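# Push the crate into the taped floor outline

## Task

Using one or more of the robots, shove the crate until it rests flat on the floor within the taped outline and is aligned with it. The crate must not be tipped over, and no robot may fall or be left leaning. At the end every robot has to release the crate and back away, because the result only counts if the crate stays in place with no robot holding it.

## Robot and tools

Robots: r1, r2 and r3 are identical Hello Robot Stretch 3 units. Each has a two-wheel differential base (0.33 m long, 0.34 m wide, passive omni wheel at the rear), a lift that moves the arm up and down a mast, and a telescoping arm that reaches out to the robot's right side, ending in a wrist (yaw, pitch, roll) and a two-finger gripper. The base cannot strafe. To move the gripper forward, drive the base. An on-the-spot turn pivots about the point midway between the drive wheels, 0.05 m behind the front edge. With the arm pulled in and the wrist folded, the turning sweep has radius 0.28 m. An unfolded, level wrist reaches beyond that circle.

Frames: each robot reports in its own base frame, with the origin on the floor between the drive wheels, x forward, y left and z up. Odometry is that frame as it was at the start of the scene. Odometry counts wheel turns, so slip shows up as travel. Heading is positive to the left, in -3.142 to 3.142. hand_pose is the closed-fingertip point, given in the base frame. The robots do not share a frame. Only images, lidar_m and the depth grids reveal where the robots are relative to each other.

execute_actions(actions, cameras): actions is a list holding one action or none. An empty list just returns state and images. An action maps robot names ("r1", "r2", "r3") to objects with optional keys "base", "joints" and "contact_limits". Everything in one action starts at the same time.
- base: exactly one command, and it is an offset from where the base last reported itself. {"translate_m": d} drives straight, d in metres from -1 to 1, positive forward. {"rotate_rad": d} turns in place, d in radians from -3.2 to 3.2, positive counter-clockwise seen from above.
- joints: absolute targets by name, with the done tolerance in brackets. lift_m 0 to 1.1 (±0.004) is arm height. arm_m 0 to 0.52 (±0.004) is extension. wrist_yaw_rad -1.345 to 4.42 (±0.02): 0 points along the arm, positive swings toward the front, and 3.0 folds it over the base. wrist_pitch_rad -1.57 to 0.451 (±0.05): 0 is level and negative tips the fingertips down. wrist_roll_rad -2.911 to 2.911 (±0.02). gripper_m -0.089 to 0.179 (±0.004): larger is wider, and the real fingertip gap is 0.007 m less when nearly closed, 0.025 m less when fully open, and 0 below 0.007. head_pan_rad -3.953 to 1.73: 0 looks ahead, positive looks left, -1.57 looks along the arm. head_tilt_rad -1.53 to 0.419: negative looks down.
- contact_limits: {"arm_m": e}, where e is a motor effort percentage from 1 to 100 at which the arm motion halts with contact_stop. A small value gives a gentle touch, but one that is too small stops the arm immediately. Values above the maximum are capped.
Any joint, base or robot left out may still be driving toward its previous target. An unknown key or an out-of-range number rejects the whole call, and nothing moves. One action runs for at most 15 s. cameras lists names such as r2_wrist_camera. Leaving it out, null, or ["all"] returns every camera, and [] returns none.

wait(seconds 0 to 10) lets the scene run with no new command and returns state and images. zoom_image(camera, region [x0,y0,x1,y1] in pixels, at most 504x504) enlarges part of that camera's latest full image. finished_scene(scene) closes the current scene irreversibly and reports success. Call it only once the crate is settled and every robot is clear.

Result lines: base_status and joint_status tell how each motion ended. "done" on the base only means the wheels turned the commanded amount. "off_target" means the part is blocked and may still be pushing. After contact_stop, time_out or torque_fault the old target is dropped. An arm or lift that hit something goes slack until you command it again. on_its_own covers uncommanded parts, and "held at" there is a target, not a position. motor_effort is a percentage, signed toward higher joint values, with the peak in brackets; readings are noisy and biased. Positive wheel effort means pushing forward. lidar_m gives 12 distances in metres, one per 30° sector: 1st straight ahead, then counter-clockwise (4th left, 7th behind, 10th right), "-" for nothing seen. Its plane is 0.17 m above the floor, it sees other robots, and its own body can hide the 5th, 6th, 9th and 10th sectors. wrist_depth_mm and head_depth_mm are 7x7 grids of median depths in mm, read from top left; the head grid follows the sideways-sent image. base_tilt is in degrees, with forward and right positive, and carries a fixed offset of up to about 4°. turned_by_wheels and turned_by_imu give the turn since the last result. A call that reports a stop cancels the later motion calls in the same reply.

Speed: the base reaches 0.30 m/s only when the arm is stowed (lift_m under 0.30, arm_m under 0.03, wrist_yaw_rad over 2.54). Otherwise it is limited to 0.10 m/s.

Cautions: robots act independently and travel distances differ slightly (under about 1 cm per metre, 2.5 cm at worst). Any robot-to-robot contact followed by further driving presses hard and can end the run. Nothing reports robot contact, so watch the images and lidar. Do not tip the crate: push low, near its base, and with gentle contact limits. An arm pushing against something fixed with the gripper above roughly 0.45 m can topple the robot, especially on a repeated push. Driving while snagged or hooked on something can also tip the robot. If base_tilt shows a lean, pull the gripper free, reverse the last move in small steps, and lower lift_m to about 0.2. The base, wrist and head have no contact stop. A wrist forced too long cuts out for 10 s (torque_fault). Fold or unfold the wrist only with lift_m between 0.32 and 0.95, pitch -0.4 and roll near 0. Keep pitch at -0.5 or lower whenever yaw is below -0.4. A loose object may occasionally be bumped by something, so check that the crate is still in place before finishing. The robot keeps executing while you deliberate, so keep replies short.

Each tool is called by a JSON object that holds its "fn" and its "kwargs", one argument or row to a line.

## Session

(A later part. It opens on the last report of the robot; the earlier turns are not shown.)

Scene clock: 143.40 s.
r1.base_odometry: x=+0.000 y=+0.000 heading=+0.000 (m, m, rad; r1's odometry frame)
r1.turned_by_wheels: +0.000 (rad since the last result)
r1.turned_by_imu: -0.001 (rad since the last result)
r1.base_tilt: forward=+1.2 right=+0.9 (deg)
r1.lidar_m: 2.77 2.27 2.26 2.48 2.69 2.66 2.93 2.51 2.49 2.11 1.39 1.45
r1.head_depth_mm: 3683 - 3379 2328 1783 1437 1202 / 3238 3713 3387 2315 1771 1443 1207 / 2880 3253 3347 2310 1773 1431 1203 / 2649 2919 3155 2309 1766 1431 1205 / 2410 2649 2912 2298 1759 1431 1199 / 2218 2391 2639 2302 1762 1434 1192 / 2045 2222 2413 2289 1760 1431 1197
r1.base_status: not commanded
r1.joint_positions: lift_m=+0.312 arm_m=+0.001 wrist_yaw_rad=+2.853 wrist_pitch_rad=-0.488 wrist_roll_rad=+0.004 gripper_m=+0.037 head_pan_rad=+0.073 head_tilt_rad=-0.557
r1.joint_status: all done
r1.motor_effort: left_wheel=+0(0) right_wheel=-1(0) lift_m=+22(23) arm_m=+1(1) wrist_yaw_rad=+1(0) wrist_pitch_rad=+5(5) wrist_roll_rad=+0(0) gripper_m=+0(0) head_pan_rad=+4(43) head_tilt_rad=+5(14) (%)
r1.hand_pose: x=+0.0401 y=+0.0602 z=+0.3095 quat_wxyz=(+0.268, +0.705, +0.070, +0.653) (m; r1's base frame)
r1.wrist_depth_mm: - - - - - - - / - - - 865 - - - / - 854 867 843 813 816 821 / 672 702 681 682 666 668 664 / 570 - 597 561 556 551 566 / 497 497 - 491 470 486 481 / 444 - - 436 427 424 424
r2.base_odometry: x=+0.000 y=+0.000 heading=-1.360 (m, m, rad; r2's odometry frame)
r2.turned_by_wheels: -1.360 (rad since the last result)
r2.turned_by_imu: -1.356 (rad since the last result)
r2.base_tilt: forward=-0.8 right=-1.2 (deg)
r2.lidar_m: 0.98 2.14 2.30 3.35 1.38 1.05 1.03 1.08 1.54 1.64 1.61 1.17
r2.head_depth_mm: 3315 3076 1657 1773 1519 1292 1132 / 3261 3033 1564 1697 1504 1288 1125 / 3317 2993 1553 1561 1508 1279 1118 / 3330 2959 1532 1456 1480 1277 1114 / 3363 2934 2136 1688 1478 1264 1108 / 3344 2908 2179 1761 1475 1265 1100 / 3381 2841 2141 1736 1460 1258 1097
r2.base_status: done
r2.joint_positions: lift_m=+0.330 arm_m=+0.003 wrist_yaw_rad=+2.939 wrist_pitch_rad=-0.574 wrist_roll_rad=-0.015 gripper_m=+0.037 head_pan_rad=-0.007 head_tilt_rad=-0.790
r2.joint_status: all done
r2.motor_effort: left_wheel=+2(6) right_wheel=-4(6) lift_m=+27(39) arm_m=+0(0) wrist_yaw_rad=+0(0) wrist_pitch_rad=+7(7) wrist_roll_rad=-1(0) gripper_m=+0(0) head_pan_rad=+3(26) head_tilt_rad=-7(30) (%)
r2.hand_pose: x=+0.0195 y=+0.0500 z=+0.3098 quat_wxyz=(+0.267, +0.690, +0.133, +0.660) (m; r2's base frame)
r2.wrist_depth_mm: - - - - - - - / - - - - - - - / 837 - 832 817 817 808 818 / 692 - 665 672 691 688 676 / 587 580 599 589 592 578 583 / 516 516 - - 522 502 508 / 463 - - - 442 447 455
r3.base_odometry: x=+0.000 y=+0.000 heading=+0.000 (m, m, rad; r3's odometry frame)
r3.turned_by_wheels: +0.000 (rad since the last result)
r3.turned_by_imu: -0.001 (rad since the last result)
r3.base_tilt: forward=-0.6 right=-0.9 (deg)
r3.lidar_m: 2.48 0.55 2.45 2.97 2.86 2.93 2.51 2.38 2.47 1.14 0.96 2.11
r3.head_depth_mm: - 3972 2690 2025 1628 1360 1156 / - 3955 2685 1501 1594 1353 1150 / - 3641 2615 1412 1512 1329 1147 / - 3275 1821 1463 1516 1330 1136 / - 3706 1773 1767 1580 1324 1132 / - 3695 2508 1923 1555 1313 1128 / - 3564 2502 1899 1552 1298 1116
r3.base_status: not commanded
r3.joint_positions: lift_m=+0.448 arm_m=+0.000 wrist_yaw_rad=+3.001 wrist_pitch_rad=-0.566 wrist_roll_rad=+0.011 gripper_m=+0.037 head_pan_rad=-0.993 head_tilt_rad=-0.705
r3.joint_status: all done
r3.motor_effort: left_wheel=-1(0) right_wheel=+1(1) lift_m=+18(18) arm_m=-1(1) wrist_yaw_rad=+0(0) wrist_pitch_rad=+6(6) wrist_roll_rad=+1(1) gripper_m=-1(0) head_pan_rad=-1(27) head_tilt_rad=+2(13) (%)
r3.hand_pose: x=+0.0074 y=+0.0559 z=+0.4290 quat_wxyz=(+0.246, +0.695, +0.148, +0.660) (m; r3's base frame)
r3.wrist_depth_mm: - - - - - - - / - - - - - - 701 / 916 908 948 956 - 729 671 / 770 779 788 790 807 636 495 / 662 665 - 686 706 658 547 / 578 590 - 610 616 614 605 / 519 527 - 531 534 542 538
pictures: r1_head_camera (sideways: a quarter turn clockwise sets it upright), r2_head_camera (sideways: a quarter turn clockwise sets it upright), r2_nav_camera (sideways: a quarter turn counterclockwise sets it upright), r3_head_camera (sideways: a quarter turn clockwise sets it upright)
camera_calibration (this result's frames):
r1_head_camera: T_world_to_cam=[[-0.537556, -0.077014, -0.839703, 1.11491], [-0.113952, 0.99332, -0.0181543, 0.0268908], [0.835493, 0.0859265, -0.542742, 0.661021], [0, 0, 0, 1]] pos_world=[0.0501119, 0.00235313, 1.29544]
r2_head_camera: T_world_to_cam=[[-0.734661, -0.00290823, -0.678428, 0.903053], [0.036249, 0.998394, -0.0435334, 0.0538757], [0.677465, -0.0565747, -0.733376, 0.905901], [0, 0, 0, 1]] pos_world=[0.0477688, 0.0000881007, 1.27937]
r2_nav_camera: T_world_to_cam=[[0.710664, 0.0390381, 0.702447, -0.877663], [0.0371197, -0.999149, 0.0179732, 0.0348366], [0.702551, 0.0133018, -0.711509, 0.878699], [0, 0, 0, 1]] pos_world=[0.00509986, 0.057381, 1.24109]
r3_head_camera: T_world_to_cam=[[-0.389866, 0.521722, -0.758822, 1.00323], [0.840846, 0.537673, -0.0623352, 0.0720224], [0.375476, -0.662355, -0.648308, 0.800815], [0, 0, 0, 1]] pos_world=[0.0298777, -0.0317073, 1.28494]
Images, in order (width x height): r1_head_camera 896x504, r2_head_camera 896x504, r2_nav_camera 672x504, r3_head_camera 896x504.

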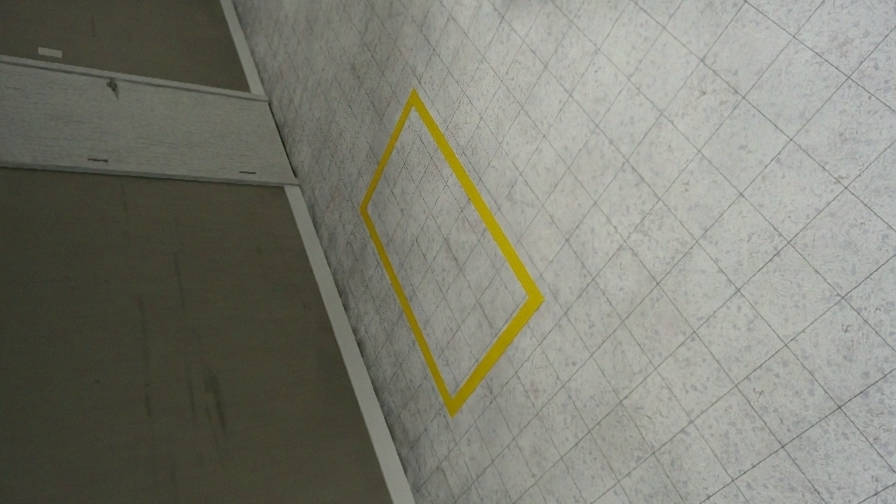

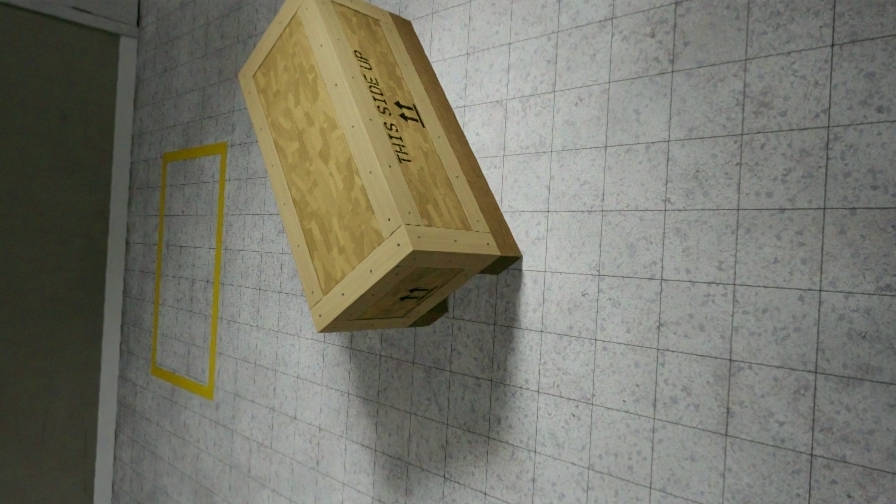

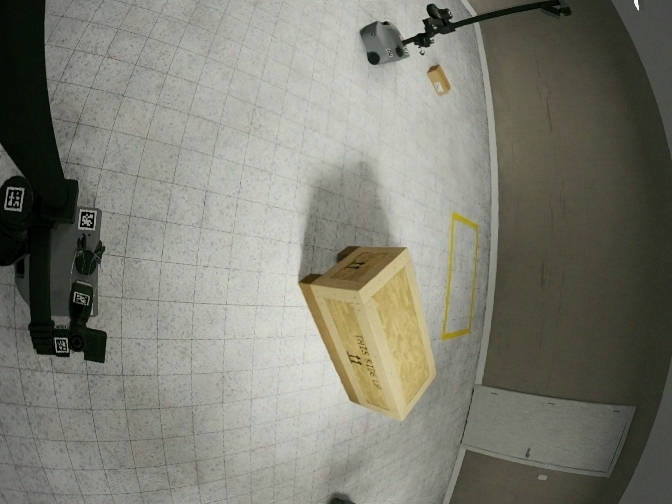

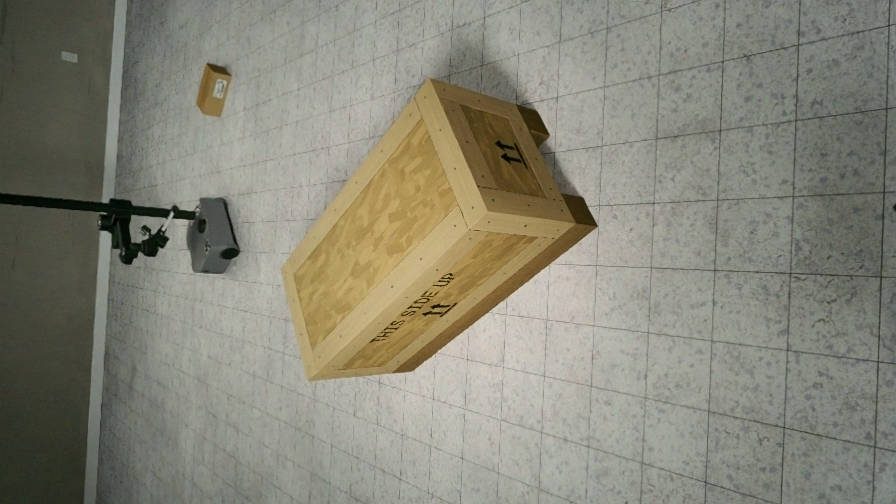

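{"fn": "execute_actions", "kwargs": {
  "actions": [
    {"r3":{"base":{"rotate_rad":-1.73},"joints":{"lift_m":0.28,"head_pan_rad":0.6,"head_tilt_rad":-0.9}},"r2":{"base":{"translate_m":0.85},"joints":{"lift_m":0.28,"head_tilt_rad":-1.1}}}
  ],
  "cameras": ["r2_head_camera","r2_nav_camera","r3_nav_camera"]
}}

{"fn": "execute_actions", "kwargs": {
  "actions": [
    {"r3":{"base":{"translate_m":0.48}},"r2":{"joints":{"lift_m":0.33}}}
  ],
  "cameras": ["r2_head_camera","r1_nav_camera","r3_nav_camera"]
}}

Scene clock: 209.80 s.
r1.base_odometry: x=+0.000 y=+0.000 heading=+0.000 (m, m, rad; r1's odometry frame)
r1.turned_by_wheels: +0.000 (rad since the last result)
r1.turned_by_imu: -0.001 (rad since the last result)
r1.base_tilt: forward=+1.2 right=+0.9 (deg)
r1.lidar_m: 2.78 2.27 2.26 2.49 2.67 2.66 2.94 2.51 2.48 2.75 1.39 1.45
r1.head_depth_mm: 3677 - 3399 2351 1777 1441 1208 / 3258 3697 3362 2332 1770 1437 1206 / 2911 3264 3306 2335 1771 1427 1206 / 2620 2949 3144 2303 1781 1427 1203 / 2403 2666 2884 2287 1764 1435 1198 / 2208 2427 2666 2296 1761 1423 1195 / 2049 2234 2436 2294 1765 1424 1195
r1.base_status: not commanded
r1.joint_positions: lift_m=+0.312 arm_m=+0.001 wrist_yaw_rad=+2.853 wrist_pitch_rad=-0.488 wrist_roll_rad=+0.004 gripper_m=+0.037 head_pan_rad=+0.073 head_tilt_rad=-0.557
r1.joint_status: not commanded
r1.motor_effort: left_wheel=+1(0) right_wheel=-1(0) lift_m=+23(23) arm_m=+1(1) wrist_yaw_rad=+0(1) wrist_pitch_rad=+5(5) wrist_roll_rad=+0(0) gripper_m=+0(0) head_pan_rad=+4(4) head_tilt_rad=+4(4) (%)
r1.hand_pose: x=+0.0401 y=+0.0602 z=+0.3095 quat_wxyz=(+0.268, +0.705, +0.070, +0.653) (m; r1's base frame)
r1.wrist_depth_mm: - - - - - - - / - - - 899 - - - / - 837 832 824 795 821 799 / 673 708 676 677 669 658 664 / 581 - 585 562 581 553 554 / 494 509 - 491 471 476 478 / 448 - - 437 425 422 425
r2.base_odometry: x=+0.178 y=-0.831 heading=-1.360 (m, m, rad; r2's odometry frame)
r2.turned_by_wheels: +0.000 (rad since the last result)
r2.turned_by_imu: +0.001 (rad since the last result)
r2.base_tilt: forward=-0.6 right=-1.2 (deg)
r2.lidar_m: 0.16 0.43 1.64 4.20 2.52 1.92 1.88 1.98 1.62 1.55 0.33 0.15
r2.head_depth_mm: 2123 1851 1122 1010 1286 1198 1107 / 2114 1826 1614 1003 946 1198 1107 / 2077 1811 1598 998 900 1195 - / 2059 1811 1587 987 898 1170 - / 2073 1786 1580 985 1247 1197 - / 2022 1773 1572 1419 1290 1177 - / 2015 1763 1561 1399 1279 1168 1089
r2.base_status: done
r2.joint_positions: lift_m=+0.280 arm_m=+0.003 wrist_yaw_rad=+2.939 wrist_pitch_rad=-0.574 wrist_roll_rad=-0.015 gripper_m=+0.037 head_pan_rad=-0.007 head_tilt_rad=-1.087
r2.joint_status: all done
r2.motor_effort: left_wheel=+2(9) right_wheel=-2(6) lift_m=+28(27) arm_m=+0(0) wrist_yaw_rad=+0(1) wrist_pitch_rad=+7(7) wrist_roll_rad=+0(0) gripper_m=+0(0) head_pan_rad=+2(3) head_tilt_rad=-8(40) (%)
r2.hand_pose: x=+0.0195 y=+0.0500 z=+0.2598 quat_wxyz=(+0.267, +0.690, +0.133, +0.660) (m; r2's base frame)
r2.wrist_depth_mm: - - - - - - - / - 900 916 917 888 887 906 / 723 - 735 736 732 727 727 / 609 - 607 603 606 601 599 / 517 496 532 538 517 509 512 / 467 - - - 460 449 434 / - - - - 388 399 383
r3.base_odometry: x=+0.000 y=+0.000 heading=-1.730 (m, m, rad; r3's odometry frame)
r3.turned_by_wheels: -1.730 (rad since the last result)
r3.turned_by_imu: -1.708 (rad since the last result)
r3.base_tilt: forward=-0.6 right=-0.9 (deg)
r3.lidar_m: 2.93 0.96 1.30 2.63 0.54 0.56 2.91 2.84 2.86 2.66 2.38 2.40
r3.head_depth_mm: 3369 2536 1996 1670 1431 1254 1108 / 3361 2521 1996 1675 1428 1246 1109 / 3194 2501 1466 1632 1415 1242 1100 / 3268 2442 1370 1528 1408 1228 1095 / 2902 1671 1423 1580 1397 1218 1090 / 3189 1654 1681 1622 1384 1215 1086 / 3195 2252 1812 1605 1376 1203 1081
r3.base_status: done
r3.joint_positions: lift_m=+0.280 arm_m=+0.000 wrist_yaw_rad=+3.001 wrist_pitch_rad=-0.566 wrist_roll_rad=+0.011 gripper_m=+0.037 head_pan_rad=+0.593 head_tilt_rad=-0.890
r3.joint_status: all done
r3.motor_effort: left_wheel=+2(9) right_wheel=-1(4) lift_m=+12(16) arm_m=-1(1) wrist_yaw_rad=+0(0) wrist_pitch_rad=+6(6) wrist_roll_rad=+1(1) gripper_m=-1(1) head_pan_rad=+4(28) head_tilt_rad=-3(15) (%)
r3.hand_pose: x=+0.0074 y=+0.0559 z=+0.2613 quat_wxyz=(+0.246, +0.695, +0.148, +0.660) (m; r3's base frame)
r3.wrist_depth_mm: 425 - - - - - 787 / 456 - 829 873 874 877 777 / 477 559 670 679 691 702 718 / 507 547 546 562 573 580 598 / 467 485 - - 499 495 498 / - - - - 433 426 432 / - - - - 377 379 382
pictures: r2_head_camera (sideways: a quarter turn clockwise sets it upright), r2_nav_camera (sideways: a quarter turn counterclockwise sets it upright), r3_nav_camera (sideways: a quarter turn counterclockwise sets it upright)
camera_calibration (this result's frames):
r2_head_camera: T_world_to_cam=[[-0.901089, -0.00191992, -0.433631, 0.585153], [0.0220032, 0.9985, -0.0501438, 0.0625503], [0.433076, -0.0547252, -0.899694, 1.1236], [0, 0, 0, 1]] pos_world=[0.0392928, 0.00015636, 1.26778]
r2_nav_camera: T_world_to_cam=[[0.885178, 0.0379882, 0.463699, -0.567677], [0.040668, -0.999164, 0.00422259, 0.052721], [0.463471, 0.0151199, -0.885983, 1.10699], [0, 0, 0, 1]] pos_world=[-0.0127082, 0.0575042, 1.24378]
r3_nav_camera: T_world_to_cam=[[0.641706, 0.423733, 0.639268, -0.788617], [0.58667, -0.808071, -0.0532845, 0.110244], [0.493995, 0.409232, -0.767136, 0.951489], [0, 0, 0, 1]] pos_world=[-0.0286474, 0.0338686, 1.23993]
Images, in order (width x height): r2_head_camera 896x504, r2_nav_camera 672x504, r3_nav_camera 672x504.

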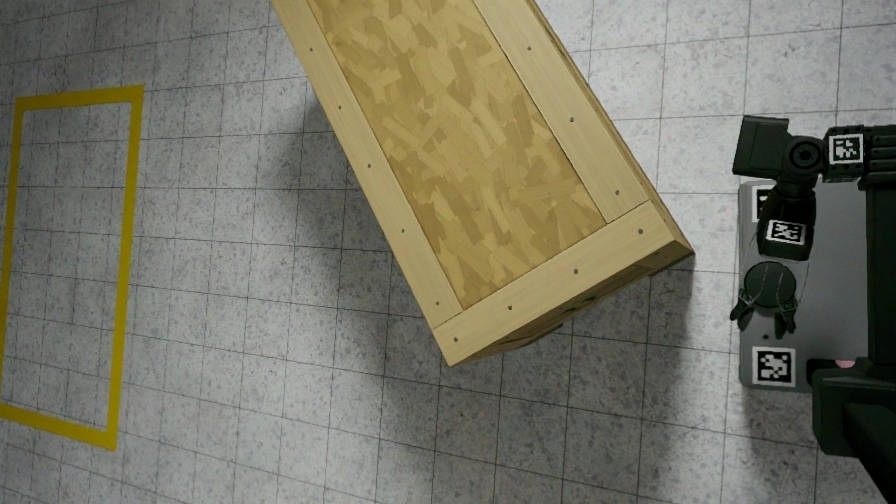

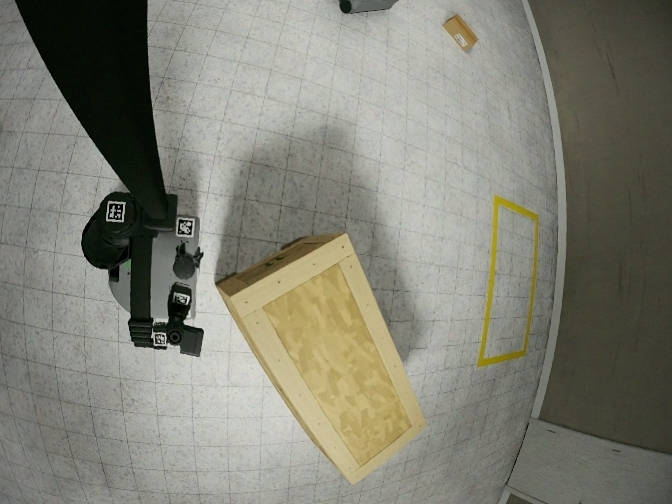

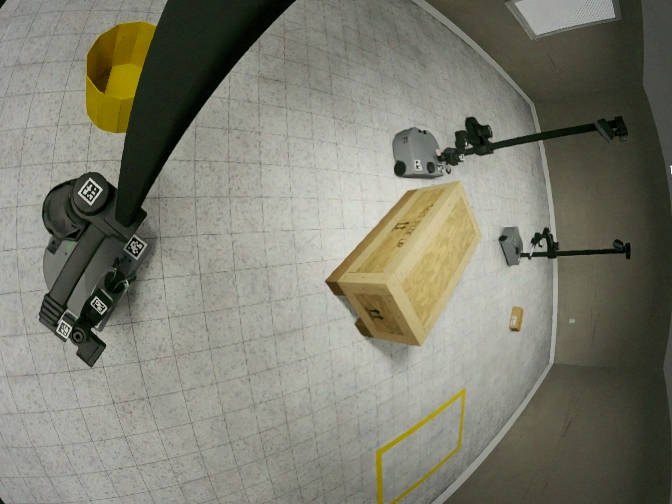

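Scene clock: 213.20 s.
r1.base_odometry: x=+0.000 y=+0.000 heading=+0.000 (m, m, rad; r1's odometry frame)
r1.turned_by_wheels: +0.000 (rad since the last result)
r1.turned_by_imu: -0.001 (rad since the last result)
r1.base_tilt: forward=+1.2 right=+0.9 (deg)
r1.lidar_m: 2.77 2.27 2.26 2.49 2.68 2.66 2.93 2.51 2.49 2.74 1.39 1.45
r1.head_depth_mm: 3701 - 3359 2319 1781 1442 1207 / 3219 3718 3404 2322 1772 1433 1211 / 2884 3285 3324 2325 1776 1434 1205 / 2639 2924 3130 2299 1765 1428 1204 / 2415 2639 2919 2313 1762 1430 1201 / 2187 2410 2661 2299 1759 1434 1197 / 2047 2227 2425 2276 1762 1428 1198
r1.base_status: not commanded
r1.joint_positions: lift_m=+0.312 arm_m=+0.001 wrist_yaw_rad=+2.853 wrist_pitch_rad=-0.488 wrist_roll_rad=+0.004 gripper_m=+0.037 head_pan_rad=+0.073 head_tilt_rad=-0.557
r1.joint_status: not commanded
r1.motor_effort: left_wheel=+0(1) right_wheel=-1(1) lift_m=+23(22) arm_m=+1(1) wrist_yaw_rad=+0(1) wrist_pitch_rad=+5(5) wrist_roll_rad=+0(0) gripper_m=+0(1) head_pan_rad=+4(4) head_tilt_rad=+5(5) (%)
r1.hand_pose: x=+0.0401 y=+0.0602 z=+0.3095 quat_wxyz=(+0.268, +0.705, +0.070, +0.653) (m; r1's base frame)
r1.wrist_depth_mm: - - - - - - - / - - - 875 - - - / - 835 825 839 820 824 809 / 677 708 679 668 661 664 667 / 582 - 589 558 571 555 546 / 494 498 - 484 478 482 476 / 446 - - 431 429 425 424
r2.base_odometry: x=+0.178 y=-0.831 heading=-1.360 (m, m, rad; r2's odometry frame)
r2.turned_by_wheels: +0.000 (rad since the last result)
r2.turned_by_imu: -0.001 (rad since the last result)
r2.base_tilt: forward=-0.7 right=-1.1 (deg)
r2.lidar_m: 0.16 0.43 1.64 4.21 2.52 1.92 1.87 1.98 1.63 1.55 0.32 0.15
r2.head_depth_mm: 2126 1835 1123 1002 1292 1211 1110 / 2129 1824 1613 1001 942 1204 1106 / 2075 1813 1614 993 903 1198 - / 2073 1803 1592 989 896 1172 - / 2063 1781 1591 979 1247 1193 - / 2030 1772 1572 1409 1278 1174 1108 / 1997 1775 1559 1410 1281 1171 1086
r2.base_status: not commanded
r2.joint_positions: lift_m=+0.330 arm_m=+0.003 wrist_yaw_rad=+2.939 wrist_pitch_rad=-0.574 wrist_roll_rad=-0.015 gripper_m=+0.037 head_pan_rad=-0.007 head_tilt_rad=-1.087
r2.joint_status: all done
r2.motor_effort: left_wheel=+2(2) right_wheel=-3(3) lift_m=+56(58) arm_m=+0(0) wrist_yaw_rad=+1(1) wrist_pitch_rad=+8(8) wrist_roll_rad=+0(1) gripper_m=+0(0) head_pan_rad=+2(2) head_tilt_rad=-8(9) (%)
r2.hand_pose: x=+0.0195 y=+0.0500 z=+0.3089 quat_wxyz=(+0.267, +0.690, +0.133, +0.660) (m; r2's base frame)
r2.wrist_depth_mm: - - - - - - - / - - - - - - - / 837 - 839 812 821 835 809 / 689 - 682 689 676 673 670 / 574 570 597 585 589 571 583 / 503 512 - - 516 501 450 / 461 - - - 439 445 326
r3.base_odometry: x=-0.076 y=-0.474 heading=-1.730 (m, m, rad; r3's odometry frame)
r3.turned_by_wheels: +0.000 (rad since the last result)
r3.turned_by_imu: +0.001 (rad since the last result)
r3.base_tilt: forward=-0.6 right=-0.8 (deg)
r3.lidar_m: 2.56 0.68 0.62 2.97 2.68 0.91 3.31 3.20 3.23 2.32 2.07 2.11
r3.head_depth_mm: 3395 2517 2007 1678 1439 1259 1105 / 3378 2523 1984 1663 1433 1240 1105 / 3352 2497 1974 1649 1409 1236 1103 / 3205 2431 1939 1586 1405 1233 1090 / 3160 2401 1944 1168 1345 1222 1086 / 2663 2381 1329 1121 1222 1210 1076 / 3048 2340 1316 1124 1348 1204 1082
r3.base_status: done
r3.joint_positions: lift_m=+0.280 arm_m=+0.000 wrist_yaw_rad=+3.001 wrist_pitch_rad=-0.566 wrist_roll_rad=+0.011 gripper_m=+0.037 head_pan_rad=+0.593 head_tilt_rad=-0.890
r3.joint_status: not commanded
r3.motor_effort: left_wheel=+1(7) right_wheel=-1(5) lift_m=+12(12) arm_m=-1(1) wrist_yaw_rad=+0(1) wrist_pitch_rad=+6(6) wrist_roll_rad=+1(1) gripper_m=-1(0) head_pan_rad=+3(1) head_tilt_rad=-3(3) (%)
r3.hand_pose: x=+0.0074 y=+0.0559 z=+0.2613 quat_wxyz=(+0.246, +0.695, +0.148, +0.660) (m; r3's base frame)
r3.wrist_depth_mm: - - - - 845 554 538 / 804 - 834 857 785 614 591 / 646 647 673 661 688 697 666 / 543 554 559 569 567 579 583 / 467 493 - - 491 492 498 / - - - - 437 430 431 / - - - - 374 378 381
pictures: r1_nav_camera (sideways: a quarter turn counterclockwise sets it upright), r2_head_camera (sideways: a quarter turn clockwise sets it upright), r3_nav_camera (sideways: a quarter turn counterclockwise sets it upright)
camera_calibration (this result's frames):
r1_nav_camera: T_world_to_cam=[[0.514292, 0.0726303, 0.854534, -1.07854], [0.0510919, -0.997232, 0.0540097, -0.0157413], [0.856092, 0.015883, -0.51658, 0.6245], [0, 0, 0, 1]] pos_world=[0.0208618, 0.0527183, 1.24511]
r2_head_camera: T_world_to_cam=[[-0.901089, -0.00192004, -0.433631, 0.585153], [0.0220031, 0.9985, -0.0501438, 0.0625503], [0.433076, -0.0547252, -0.899694, 1.1236], [0, 0, 0, 1]] pos_world=[0.0392928, 0.000156364, 1.26778]
r3_nav_camera: T_world_to_cam=[[0.64176, 0.42377, 0.639189, -0.788516], [0.586665, -0.808074, -0.053288, 0.110249], [0.493931, 0.409188, -0.767201, 0.951574], [0, 0, 0, 1]] pos_world=[-0.0286526, 0.033865, 1.23993]
Images, in order (width x height): r1_nav_camera 672x504, r2_head_camera 896x504, r3_nav_camera 672x504.

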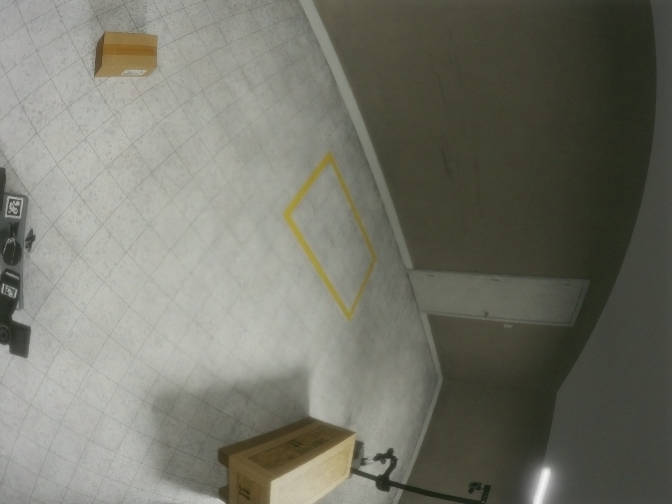

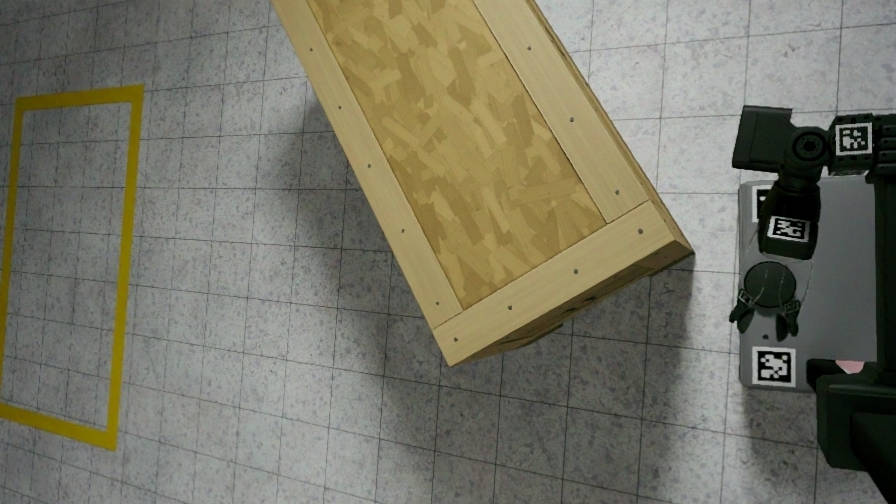

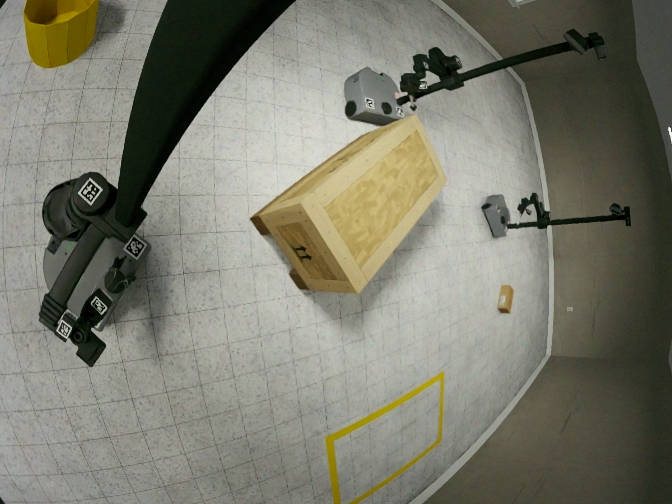

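{"fn": "execute_actions", "kwargs": {
  "actions": [
    {"r3":{"base":{"rotate_rad":0.72},"joints":{"lift_m":0.45,"head_pan_rad":0.0}},"r2":{"joints":{"lift_m":0.46}}}
  ],
  "cameras": []
}}

{"fn": "execute_actions", "kwargs": {
  "actions": [
    {"r2":{"base":{"translate_m":0.3}}}
  ],
  "cameras": ["r2_head_camera","r2_nav_camera","r3_head_camera","r3_nav_camera"]
}}

Scene clock: 237.73 s.
r1.base_odometry: x=+0.000 y=+0.000 heading=+0.000 (m, m, rad; r1's odometry frame)
r1.turned_by_wheels: +0.000 (rad since the last result)
r1.turned_by_imu: -0.001 (rad since the last result)
r1.base_tilt: forward=+1.2 right=+0.8 (deg)
r1.lidar_m: 2.78 2.27 2.26 2.49 2.67 2.66 2.93 2.50 2.49 2.74 1.39 1.45
r1.head_depth_mm: 3755 - 3365 2324 1783 1443 1210 / 3226 3709 3357 2318 1770 1433 1207 / 2913 3264 3333 2312 1772 1431 1205 / 2644 2911 3161 2293 1771 1431 1202 / 2413 2661 2905 2296 1765 1430 1201 / 2219 2432 2650 2310 1755 1425 1195 / 2050 2226 2440 2309 1762 1426 1199
r1.base_status: not commanded
r1.joint_positions: lift_m=+0.312 arm_m=+0.001 wrist_yaw_rad=+2.853 wrist_pitch_rad=-0.488 wrist_roll_rad=+0.004 gripper_m=+0.037 head_pan_rad=+0.073 head_tilt_rad=-0.557
r1.joint_status: not commanded
r1.motor_effort: left_wheel=+1(0) right_wheel=-1(1) lift_m=+23(23) arm_m=+1(1) wrist_yaw_rad=+0(0) wrist_pitch_rad=+5(5) wrist_roll_rad=+0(0) gripper_m=+0(1) head_pan_rad=+4(5) head_tilt_rad=+5(5) (%)
r1.hand_pose: x=+0.0401 y=+0.0602 z=+0.3095 quat_wxyz=(+0.268, +0.705, +0.070, +0.653) (m; r1's base frame)
r1.wrist_depth_mm: - - - - - - - / - - - 895 - - - / - 847 843 838 821 823 808 / 685 721 681 659 664 658 659 / 560 - 595 570 558 562 557 / 496 498 - 486 474 472 474 / 448 - - 434 420 433 417
r2.base_odometry: x=+0.178 y=-0.831 heading=-1.360 (m, m, rad; r2's odometry frame)
r2.turned_by_wheels: +0.000 (rad since the last result)
r2.turned_by_imu: -0.002 (rad since the last result)
r2.base_tilt: forward=-0.7 right=-1.3 (deg)
r2.lidar_m: 0.16 0.43 1.64 4.19 2.51 1.91 1.88 1.98 1.63 1.55 0.33 0.15
r2.head_depth_mm: 2128 1861 1121 1006 1288 1206 1105 / 2089 1840 1608 1003 940 1208 - / 2084 1817 1620 991 900 1195 - / 2072 1795 1598 989 899 1175 - / 2056 1796 1593 981 1249 1193 - / 2023 1784 1573 1413 1278 1172 1106 / 2015 1751 1565 1409 1277 1164 1093
r2.base_status: not commanded
r2.joint_positions: lift_m=+0.460 arm_m=+0.003 wrist_yaw_rad=+2.939 wrist_pitch_rad=-0.574 wrist_roll_rad=-0.015 gripper_m=+0.037 head_pan_rad=-0.007 head_tilt_rad=-1.087
r2.joint_status: all done
r2.motor_effort: left_wheel=+2(2) right_wheel=-2(3) lift_m=+56(58) arm_m=+0(0) wrist_yaw_rad=+0(1) wrist_pitch_rad=+7(7) wrist_roll_rad=-1(0) gripper_m=+0(0) head_pan_rad=+3(2) head_tilt_rad=-8(9) (%)
r2.hand_pose: x=+0.0195 y=+0.0500 z=+0.4389 quat_wxyz=(+0.267, +0.690, +0.133, +0.660) (m; r2's base frame)
r2.wrist_depth_mm: - - - - - - - / - - - - - - - / - - - - - - - / 873 - 886 881 900 869 879 / 745 734 775 769 768 763 744 / 659 667 - 652 671 666 451 / 579 580 - 590 569 586 332
r3.base_odometry: x=-0.076 y=-0.474 heading=-1.010 (m, m, rad; r3's odometry frame)
r3.turned_by_wheels: +0.720 (rad since the last result)
r3.turned_by_imu: +0.710 (rad since the last result)
r3.base_tilt: forward=-0.7 right=-0.8 (deg)
r3.lidar_m: 0.62 0.61 2.77 0.93 0.91 3.32 3.22 2.93 2.14 2.07 2.18 3.03
r3.head_depth_mm: 3400 2531 2007 1675 1432 1256 1105 / 3349 2507 1988 1659 1434 1236 1105 / 3339 2472 1976 1653 1417 1240 1093 / 3146 2449 1938 1193 1380 1229 1093 / 2876 2420 1344 1125 1311 1220 1083 / 3080 2379 1335 1132 1333 1215 1085 / 3144 2369 1345 1519 1381 1205 1072
r3.base_status: done
r3.joint_positions: lift_m=+0.450 arm_m=+0.000 wrist_yaw_rad=+3.001 wrist_pitch_rad=-0.567 wrist_roll_rad=+0.011 gripper_m=+0.037 head_pan_rad=+0.007 head_tilt_rad=-0.890
r3.joint_status: all done
r3.motor_effort: left_wheel=-2(6) right_wheel=+2(8) lift_m=+23(25) arm_m=-1(1) wrist_yaw_rad=-1(0) wrist_pitch_rad=+6(6) wrist_roll_rad=+1(1) gripper_m=+0(0) head_pan_rad=-2(24) head_tilt_rad=-3(3) (%)
r3.hand_pose: x=+0.0074 y=+0.0559 z=+0.4304 quat_wxyz=(+0.246, +0.695, +0.148, +0.660) (m; r3's base frame)
r3.wrist_depth_mm: - - - - - - - / - - - - - - - / 929 929 946 951 - - - / 754 778 790 799 816 811 842 / 662 669 - 691 699 704 686 / 580 587 - 610 619 616 595 / 510 540 - 532 529 538 545
pictures: none
No camera images: the call's "cameras" was empty. Leave "cameras" out to get every camera's image.

Scene clock: 241.97 s.
r1.base_odometry: x=+0.000 y=+0.000 heading=+0.000 (m, m, rad; r1's odometry frame)
r1.turned_by_wheels: +0.000 (rad since the last result)
r1.turned_by_imu: -0.001 (rad since the last result)
r1.base_tilt: forward=+1.2 right=+0.9 (deg)
r1.lidar_m: 2.78 2.27 2.26 2.49 2.67 2.66 2.93 2.51 2.49 2.75 1.39 1.44
r1.head_depth_mm: 3722 - 3398 2340 1767 1444 1209 / 3241 3631 3342 2297 1782 1438 1208 / 2889 3258 3357 2323 1768 1431 1204 / 2622 2924 3096 2315 1775 1431 1204 / 2415 2670 2895 2295 1756 1427 1199 / 2213 2401 2692 2303 1761 1429 1203 / 2047 2249 2432 2294 1757 1428 1196
r1.base_status: not commanded
r1.joint_positions: lift_m=+0.312 arm_m=+0.001 wrist_yaw_rad=+2.853 wrist_pitch_rad=-0.488 wrist_roll_rad=+0.004 gripper_m=+0.037 head_pan_rad=+0.073 head_tilt_rad=-0.557
r1.joint_status: not commanded
r1.motor_effort: left_wheel=+0(0) right_wheel=-1(1) lift_m=+23(22) arm_m=+1(1) wrist_yaw_rad=+0(0) wrist_pitch_rad=+5(5) wrist_roll_rad=+0(0) gripper_m=+0(0) head_pan_rad=+4(4) head_tilt_rad=+5(4) (%)
r1.hand_pose: x=+0.0401 y=+0.0602 z=+0.3095 quat_wxyz=(+0.268, +0.705, +0.070, +0.653) (m; r1's base frame)
r1.wrist_depth_mm: - - - - - - - / - - - 908 - - - / - 860 840 855 803 834 817 / 670 702 669 681 661 679 657 / 582 - 584 569 564 561 555 / 492 496 - 492 477 483 477 / 445 - - 430 426 429 426
r2.base_odometry: x=+0.241 y=-1.124 heading=-1.359 (m, m, rad; r2's odometry frame)
r2.turned_by_wheels: +0.001 (rad since the last result)
r2.turned_by_imu: -1.038 (rad since the last result)
r2.base_tilt: forward=-0.8 right=-1.1 (deg)
r2.lidar_m: - - 0.15 0.20 1.60 4.21 2.66 2.03 1.99 2.10 1.57 1.56
r2.head_depth_mm: 2104 1842 1626 1457 1317 1210 1109 / 2038 1823 1612 1454 1309 1206 - / 2031 1704 1591 1434 1304 1197 - / 2063 1747 1570 1414 1282 1184 - / 2043 1779 1090 979 890 825 - / 2028 1763 1083 980 886 830 1106 / 2008 1743 1079 969 883 826 1099
r2.base_status: translate_m off_target (by the wheels' count: +0.2997 of +0.3000)
r2.joint_positions: lift_m=+0.460 arm_m=+0.003 wrist_yaw_rad=+2.938 wrist_pitch_rad=-0.575 wrist_roll_rad=-0.015 gripper_m=+0.037 head_pan_rad=-0.006 head_tilt_rad=-1.090
r2.joint_status: not commanded
r2.on_its_own: left_wheel is at rest, and its effort (+45) is outside its rest range (-18 to +18); right_wheel is at rest, and its effort (+22) is outside its rest range (-18 to +18)
r2.motor_effort: left_wheel=+45(48) right_wheel=+22(53) lift_m=+54(55) arm_m=+0(0) wrist_yaw_rad=+1(2) wrist_pitch_rad=+8(9) wrist_roll_rad=+0(0) gripper_m=+0(0) head_pan_rad=+3(2) head_tilt_rad=-7(9) (%)
r2.hand_pose: x=+0.0195 y=+0.0498 z=+0.4388 quat_wxyz=(+0.268, +0.690, +0.133, +0.660) (m; r2's base frame)
r2.wrist_depth_mm: - - - - - - - / - - - 420 419 426 421 / - - - 349 341 339 337 / 896 - 871 301 281 280 278 / 754 734 769 393 241 240 239 / 662 656 - 494 214 207 208 / 590 576 - 335 181 185 185
r3.base_odometry: x=-0.076 y=-0.474 heading=-1.010 (m, m, rad; r3's odometry frame)
r3.turned_by_wheels: +0.000 (rad since the last result)
r3.turned_by_imu: -0.001 (rad since the last result)
r3.base_tilt: forward=-0.6 right=-0.8 (deg)
r3.lidar_m: 0.62 0.62 2.77 0.93 0.92 3.32 3.21 2.91 2.14 2.07 2.19 3.04
r3.head_depth_mm: 3378 2520 2022 1679 1435 1252 1115 / 3377 2481 2008 1657 1431 1244 1102 / 3301 2482 1989 1629 1417 1241 1102 / 3075 2472 1947 1187 1383 1229 1093 / 2911 2399 1344 1127 1313 1225 1085 / 3157 2407 1334 1132 1327 1216 1076 / 3077 2355 1352 1527 1377 1209 1074
r3.base_status: not commanded
r3.joint_positions: lift_m=+0.450 arm_m=+0.000 wrist_yaw_rad=+3.001 wrist_pitch_rad=-0.567 wrist_roll_rad=+0.011 gripper_m=+0.037 head_pan_rad=+0.007 head_tilt_rad=-0.890
r3.joint_status: not commanded
r3.motor_effort: left_wheel=-2(1) right_wheel=+3(2) lift_m=+23(23) arm_m=-1(1) wrist_yaw_rad=-1(1) wrist_pitch_rad=+6(6) wrist_roll_rad=+1(1) gripper_m=+0(1) head_pan_rad=-3(2) head_tilt_rad=-3(3) (%)
r3.hand_pose: x=+0.0074 y=+0.0559 z=+0.4304 quat_wxyz=(+0.246, +0.695, +0.148, +0.660) (m; r3's base frame)
r3.wrist_depth_mm: - - - - - - - / - - - - - - - / 922 906 962 955 - - - / 783 789 784 791 801 808 824 / 674 666 - 693 695 703 682 / 584 590 - 599 622 610 591 / 517 538 - 528 537 543 544
pictures: r2_head_camera (sideways: a quarter turn clockwise sets it upright), r2_nav_camera (sideways: a quarter turn counterclockwise sets it upright), r3_head_camera (sideways: a quarter turn clockwise sets it upright), r3_nav_camera (sideways: a quarter turn counterclockwise sets it upright)
camera_calibration (this result's frames):
r2_head_camera: T_world_to_cam=[[-0.902432, -0.0026847, -0.430825, 0.581506], [0.0209906, 0.998519, -0.0501904, 0.062617], [0.430322, -0.0543367, -0.901039, 1.12537], [0, 0, 0, 1]] pos_world=[0.0391863, 0.000185479, 1.26767]
r2_nav_camera: T_world_to_cam=[[0.886584, 0.0387387, 0.460943, -0.564096], [0.041538, -0.999129, 0.00407446, 0.0529085], [0.460699, 0.0155343, -0.88742, 1.10888], [0, 0, 0, 1]] pos_world=[-0.0129382, 0.0574892, 1.24384]
r3_head_camera: T_world_to_cam=[[-0.777982, -0.0469631, -0.626529, 0.833199], [-0.00955247, 0.997971, -0.0629438, 0.077987], [0.628214, -0.0429842, -0.776852, 0.966451], [0, 0, 0, 1]] pos_world=[0.0418198, 0.00284288, 1.27772]
r3_nav_camera: T_world_to_cam=[[0.769073, -0.00190569, 0.639158, -0.789251], [0.0418153, -0.997703, -0.0532895, 0.113574], [0.637791, 0.0677101, -0.767227, 0.950731], [0, 0, 0, 1]] pos_world=[-0.00412491, 0.0474351, 1.23993]
Images, in order (width x height): r2_head_camera 896x504, r2_nav_camera 672x504, r3_head_camera 896x504, r3_nav_camera 672x504.

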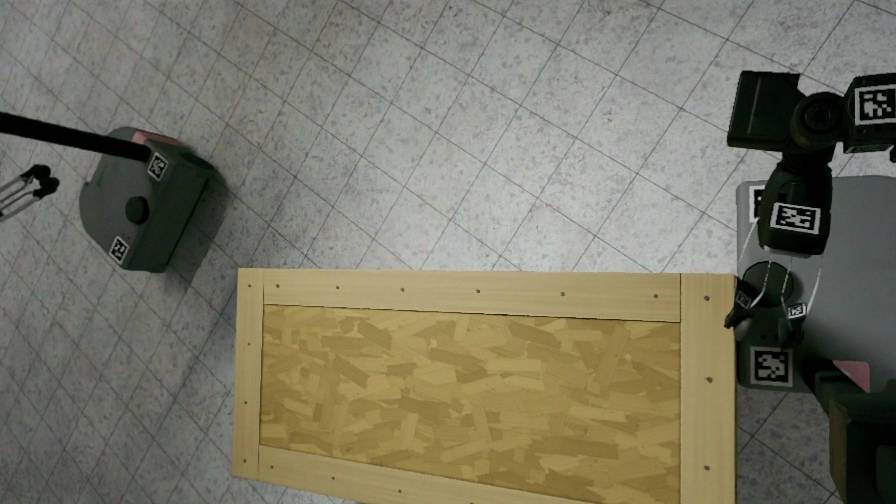

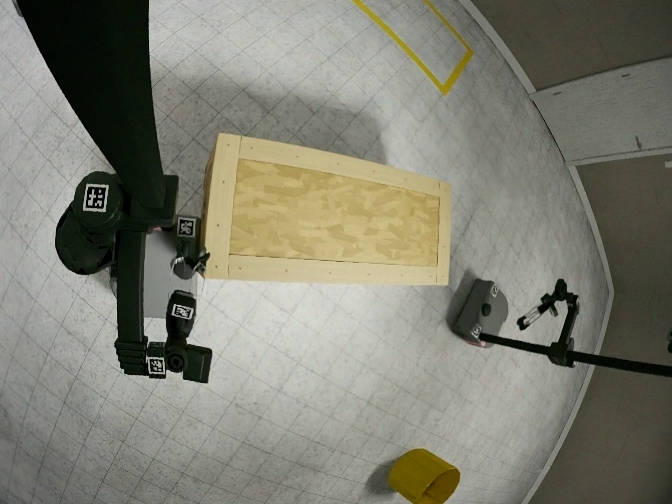

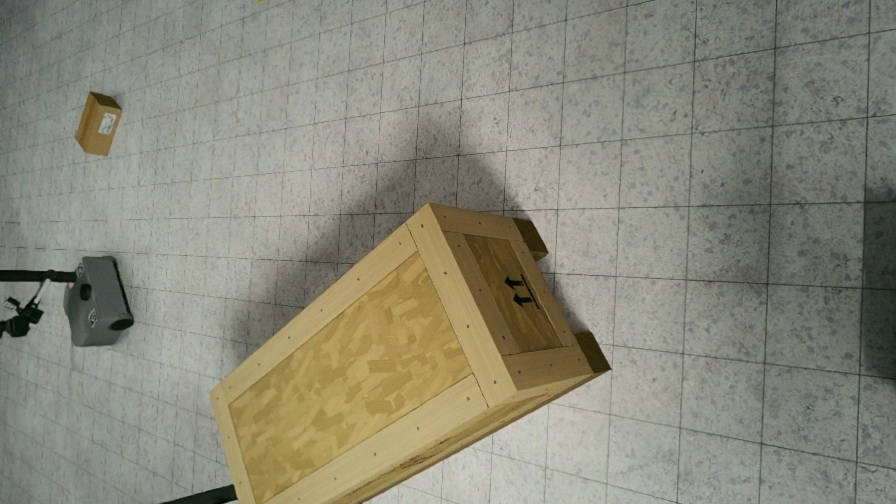

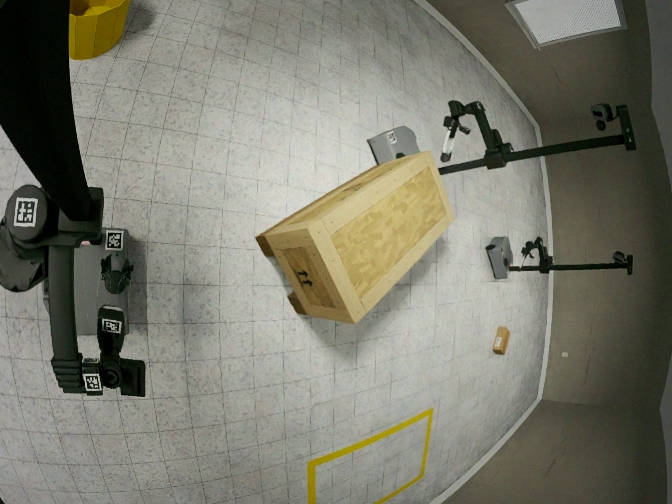

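{"fn": "execute_actions", "kwargs": {
  "actions": [
    {"r2":{"base":{"translate_m":-0.4}},"r3":{"base":{"rotate_rad":1.11},"joints":{"lift_m":0.28}}}
  ],
  "cameras": []
}}

{"fn": "execute_actions", "kwargs": {
  "actions": [
    {"r2":{"base":{"rotate_rad":-0.76},"joints":{"lift_m":0.28,"head_tilt_rad":-0.9}},"r3":{"base":{"translate_m":0.94}}}
  ],
  "cameras": ["r2_nav_camera","r3_nav_camera"]
}}

Scene clock: 343.97 s.
r1.base_odometry: x=+0.000 y=+0.000 heading=+0.000 (m, m, rad; r1's odometry frame)
r1.turned_by_wheels: +0.000 (rad since the last result)
r1.turned_by_imu: -0.001 (rad since the last result)
r1.base_tilt: forward=+1.3 right=+0.8 (deg)
r1.lidar_m: 2.78 2.27 2.26 2.49 2.68 2.66 2.94 2.51 2.49 2.75 1.24 1.45
r1.head_depth_mm: 3690 - 3366 2321 1783 1447 1205 / 3255 3662 3361 2327 1768 1439 1205 / 2870 3259 3326 2324 1770 1437 1204 / 2649 2933 3131 2317 1761 1439 1204 / 2386 2646 2899 2294 1763 1423 1200 / 2214 2407 2658 2308 1752 1419 1199 / 2047 2235 2435 2302 1754 1428 1195
r1.base_status: not commanded
r1.joint_positions: lift_m=+0.312 arm_m=+0.001 wrist_yaw_rad=+2.853 wrist_pitch_rad=-0.488 wrist_roll_rad=+0.004 gripper_m=+0.037 head_pan_rad=+0.073 head_tilt_rad=-0.557
r1.joint_status: not commanded
r1.motor_effort: left_wheel=+0(0) right_wheel=-1(0) lift_m=+23(22) arm_m=+1(1) wrist_yaw_rad=+0(1) wrist_pitch_rad=+5(5) wrist_roll_rad=+0(0) gripper_m=+0(0) head_pan_rad=+4(4) head_tilt_rad=+5(4) (%)
r1.hand_pose: x=+0.0401 y=+0.0602 z=+0.3095 quat_wxyz=(+0.268, +0.705, +0.070, +0.653) (m; r1's base frame)
r1.wrist_depth_mm: - - - - - - - / - - - 874 - - - / - 847 844 848 804 812 827 / 685 696 674 679 656 647 673 / 561 - 587 564 568 567 552 / 500 495 - 484 471 488 477 / 440 - - 433 426 424 425
r2.base_odometry: x=+0.157 y=-0.733 heading=-1.359 (m, m, rad; r2's odometry frame)
r2.turned_by_wheels: +0.000 (rad since the last result)
r2.turned_by_imu: -0.004 (rad since the last result)
r2.base_tilt: forward=-0.7 right=-1.0 (deg)
r2.lidar_m: 0.45 0.47 2.99 3.17 3.98 3.89 2.36 1.81 1.76 1.87 2.67 1.87
r2.head_depth_mm: 2126 1836 1624 1456 1312 1203 1112 / 2105 1814 1623 1448 1307 1212 - / 1947 1810 1610 1435 1306 1195 - / 1873 1759 1557 1406 1295 1195 - / 2027 1226 1091 1010 1290 1195 - / 2034 1220 1087 1011 1276 1180 1108 / 2005 1669 1082 1010 1267 1164 1106
r2.base_status: done
r2.joint_positions: lift_m=+0.460 arm_m=+0.003 wrist_yaw_rad=+2.938 wrist_pitch_rad=-0.575 wrist_roll_rad=-0.015 gripper_m=+0.037 head_pan_rad=-0.006 head_tilt_rad=-1.090
r2.joint_status: not commanded
r2.motor_effort: left_wheel=+0(40) right_wheel=+0(20) lift_m=+54(54) arm_m=+0(0) wrist_yaw_rad=+0(1) wrist_pitch_rad=+8(8) wrist_roll_rad=+0(1) gripper_m=+0(1) head_pan_rad=+3(2) head_tilt_rad=-6(7) (%)
r2.hand_pose: x=+0.0195 y=+0.0498 z=+0.4388 quat_wxyz=(+0.268, +0.690, +0.133, +0.660) (m; r2's base frame)
r2.wrist_depth_mm: - - - - - - - / - - - - - - 467 / - - - - - 975 467 / 895 - 871 887 873 652 475 / 754 749 777 739 749 717 482 / 658 650 - 658 682 662 509 / 590 586 - 592 574 571 518
r3.base_odometry: x=-0.076 y=-0.474 heading=+0.100 (m, m, rad; r3's odometry frame)
r3.turned_by_wheels: +1.110 (rad since the last result)
r3.turned_by_imu: +1.095 (rad since the last result)
r3.base_tilt: forward=-0.6 right=-0.8 (deg)
r3.lidar_m: 2.73 0.92 0.92 3.29 3.26 2.76 2.12 2.07 2.22 3.26 0.62 0.65
r3.head_depth_mm: 3028 2549 2009 1674 1405 1194 1112 / 2920 2494 1990 1651 1430 1240 1107 / 2809 2456 1974 1637 1411 1237 1102 / 2665 2441 1951 1632 1406 1227 1099 / 2546 2407 1947 1622 1397 1228 1086 / 2405 2352 1907 1608 1389 1223 1082 / 2310 2342 1901 1585 1370 1213 1068
r3.base_status: done
r3.joint_positions: lift_m=+0.280 arm_m=+0.000 wrist_yaw_rad=+3.001 wrist_pitch_rad=-0.567 wrist_roll_rad=+0.011 gripper_m=+0.037 head_pan_rad=+0.007 head_tilt_rad=-0.890
r3.joint_status: all done
r3.motor_effort: left_wheel=-2(6) right_wheel=+2(7) lift_m=+12(22) arm_m=-1(1) wrist_yaw_rad=-1(1) wrist_pitch_rad=+6(6) wrist_roll_rad=+1(1) gripper_m=+0(1) head_pan_rad=-1(2) head_tilt_rad=-3(3) (%)
r3.hand_pose: x=+0.0074 y=+0.0558 z=+0.2612 quat_wxyz=(+0.246, +0.695, +0.148, +0.660) (m; r3's base frame)
r3.wrist_depth_mm: - - - - - 785 696 / 796 - 850 848 860 806 803 / 661 651 674 673 689 698 714 / 550 544 559 569 571 578 581 / 468 485 - - 499 492 496 / - - - - 435 430 434 / - - - - 379 380 381
pictures: none
No camera images: the call's "cameras" was empty. Leave "cameras" out to get every camera's image.

Scene clock: 348.93 s.
r1.base_odometry: x=+0.000 y=+0.000 heading=+0.000 (m, m, rad; r1's odometry frame)
r1.turned_by_wheels: +0.000 (rad since the last result)
r1.turned_by_imu: -0.001 (rad since the last result)
r1.base_tilt: forward=+1.2 right=+0.9 (deg)
r1.lidar_m: 2.77 2.27 2.25 2.49 2.67 2.66 2.94 2.51 2.49 2.75 1.29 1.45
r1.head_depth_mm: 3745 - 3391 2316 1773 1442 1212 / 3241 3689 3345 2301 1773 1431 1201 / 2909 3263 3352 2322 1782 1436 1207 / 2623 2952 3112 2304 1775 1436 1202 / 2413 2643 2901 2306 1769 1430 1198 / 2224 2428 2667 2286 1757 1436 1202 / 2045 2213 2457 2287 1766 1420 1195
r1.base_status: not commanded
r1.joint_positions: lift_m=+0.312 arm_m=+0.001 wrist_yaw_rad=+2.853 wrist_pitch_rad=-0.488 wrist_roll_rad=+0.004 gripper_m=+0.037 head_pan_rad=+0.073 head_tilt_rad=-0.557
r1.joint_status: not commanded
r1.motor_effort: left_wheel=+0(0) right_wheel=+0(0) lift_m=+23(23) arm_m=+1(1) wrist_yaw_rad=+2(0) wrist_pitch_rad=+5(5) wrist_roll_rad=+0(0) gripper_m=+0(1) head_pan_rad=+4(4) head_tilt_rad=+4(4) (%)
r1.hand_pose: x=+0.0401 y=+0.0602 z=+0.3095 quat_wxyz=(+0.268, +0.705, +0.070, +0.653) (m; r1's base frame)
r1.wrist_depth_mm: - - - - - - - / - - - 881 - - - / - 852 820 819 824 804 815 / 667 724 680 670 675 657 669 / 559 - 589 567 559 556 558 / 485 499 - 488 477 490 474 / 442 - - 428 424 418 417
r2.base_odometry: x=+0.157 y=-0.733 heading=-2.119 (m, m, rad; r2's odometry frame)
r2.turned_by_wheels: -0.760 (rad since the last result)
r2.turned_by_imu: -0.758 (rad since the last result)
r2.base_tilt: forward=-0.6 right=-1.2 (deg)
r2.lidar_m: 1.24 0.45 0.45 0.53 3.03 1.39 3.88 3.07 1.95 1.77 1.77 2.17
r2.head_depth_mm: 2994 2423 1954 1642 1415 1248 1107 / 3128 2403 1935 1628 1407 1235 1106 / 3146 2350 1914 1622 1401 1227 1100 / 3012 2318 1911 1609 1396 1230 1097 / 3055 2107 1896 1603 1380 1217 1090 / 2848 1955 1604 1587 1386 1218 1081 / 2848 1387 1634 1578 1373 1153 1080
r2.base_status: done
r2.joint_positions: lift_m=+0.280 arm_m=+0.003 wrist_yaw_rad=+2.938 wrist_pitch_rad=-0.575 wrist_roll_rad=-0.015 gripper_m=+0.037 head_pan_rad=-0.006 head_tilt_rad=-0.902
r2.joint_status: all done
r2.motor_effort: left_wheel=+2(5) right_wheel=-3(7) lift_m=+27(50) arm_m=+0(0) wrist_yaw_rad=+1(1) wrist_pitch_rad=+8(8) wrist_roll_rad=+0(1) gripper_m=+0(0) head_pan_rad=+2(3) head_tilt_rad=+2(25) (%)
r2.hand_pose: x=+0.0195 y=+0.0498 z=+0.2596 quat_wxyz=(+0.268, +0.690, +0.133, +0.660) (m; r2's base frame)
r2.wrist_depth_mm: - - - 540 470 429 - / - 912 925 604 514 492 908 / 731 - 721 685 567 696 721 / 606 - 606 596 573 600 600 / 509 497 530 538 513 515 517 / 472 - - - 462 453 450 / - - - - 389 401 400
r3.base_odometry: x=+0.859 y=-0.380 heading=+0.100 (m, m, rad; r3's odometry frame)
r3.turned_by_wheels: +0.000 (rad since the last result)
r3.turned_by_imu: +0.002 (rad since the last result)
r3.base_tilt: forward=-0.7 right=-0.8 (deg)
r3.lidar_m: 1.87 1.83 1.95 0.61 0.62 3.86 2.98 0.66 0.64 0.67 1.24 2.42
r3.head_depth_mm: 2127 2455 1999 1674 1437 1260 1110 / 2012 2332 1989 1666 1424 1242 1107 / 1924 2250 1967 1641 1404 1243 1098 / 1803 2138 1975 1625 1399 1230 1098 / 1730 2018 1924 1629 1400 1224 1089 / 1636 1926 1913 1605 1378 1214 1082 / 1565 1820 1880 1595 1381 1206 1072
r3.base_status: done
r3.joint_positions: lift_m=+0.280 arm_m=+0.000 wrist_yaw_rad=+3.001 wrist_pitch_rad=-0.567 wrist_roll_rad=+0.011 gripper_m=+0.037 head_pan_rad=+0.007 head_tilt_rad=-0.890
r3.joint_status: not commanded
r3.motor_effort: left_wheel=-2(5) right_wheel=+3(8) lift_m=+12(12) arm_m=-1(1) wrist_yaw_rad=-1(0) wrist_pitch_rad=+6(6) wrist_roll_rad=+1(1) gripper_m=+0(0) head_pan_rad=-1(1) head_tilt_rad=-2(3) (%)
r3.hand_pose: x=+0.0074 y=+0.0558 z=+0.2612 quat_wxyz=(+0.246, +0.695, +0.148, +0.660) (m; r3's base frame)
r3.wrist_depth_mm: - - 607 - - - - / 812 - 677 866 875 876 904 / 652 648 677 673 690 703 708 / 548 553 556 559 568 577 582 / 468 487 - - 488 491 495 / - - - - 434 425 431 / - - - - 377 384 382
pictures: r2_nav_camera (sideways: a quarter turn counterclockwise sets it upright), r3_nav_camera (sideways: a quarter turn counterclockwise sets it upright)
camera_calibration (this result's frames):
r2_nav_camera: T_world_to_cam=[[0.784812, 0.0393529, 0.618483, -0.768708], [0.0399313, -0.999119, 0.0129019, 0.0414238], [0.618446, 0.0145713, -0.785692, 0.975681], [0, 0, 0, 1]] pos_world=[-0.00176959, 0.0574213, 1.24148]
r3_nav_camera: T_world_to_cam=[[0.769168, -0.0020213, 0.639043, -0.789102], [0.0416566, -0.99771, -0.0532947, 0.113582], [0.637687, 0.0676129, -0.767322, 0.950855], [0, 0, 0, 1]] pos_world=[-0.00412698, 0.0474366, 1.23994]
Images, in order (width x height): r2_nav_camera 672x504, r3_nav_camera 672x504.

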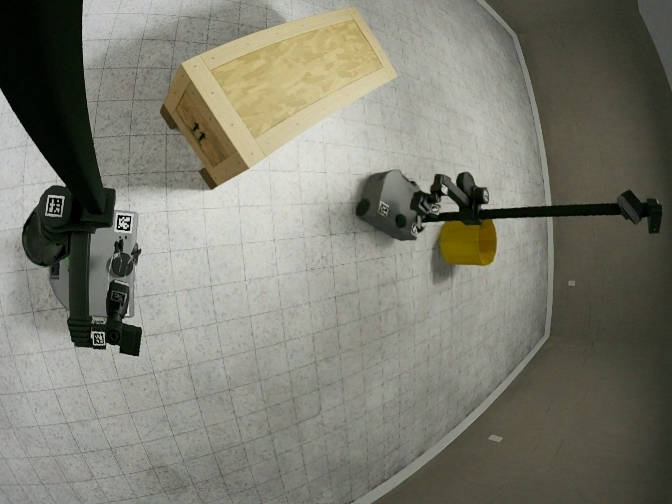

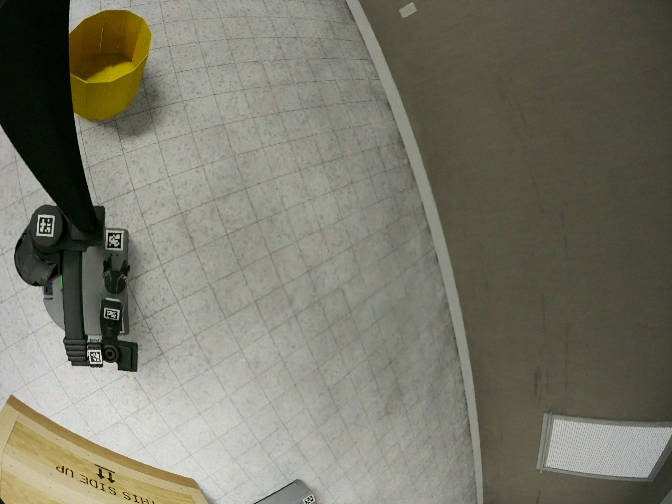

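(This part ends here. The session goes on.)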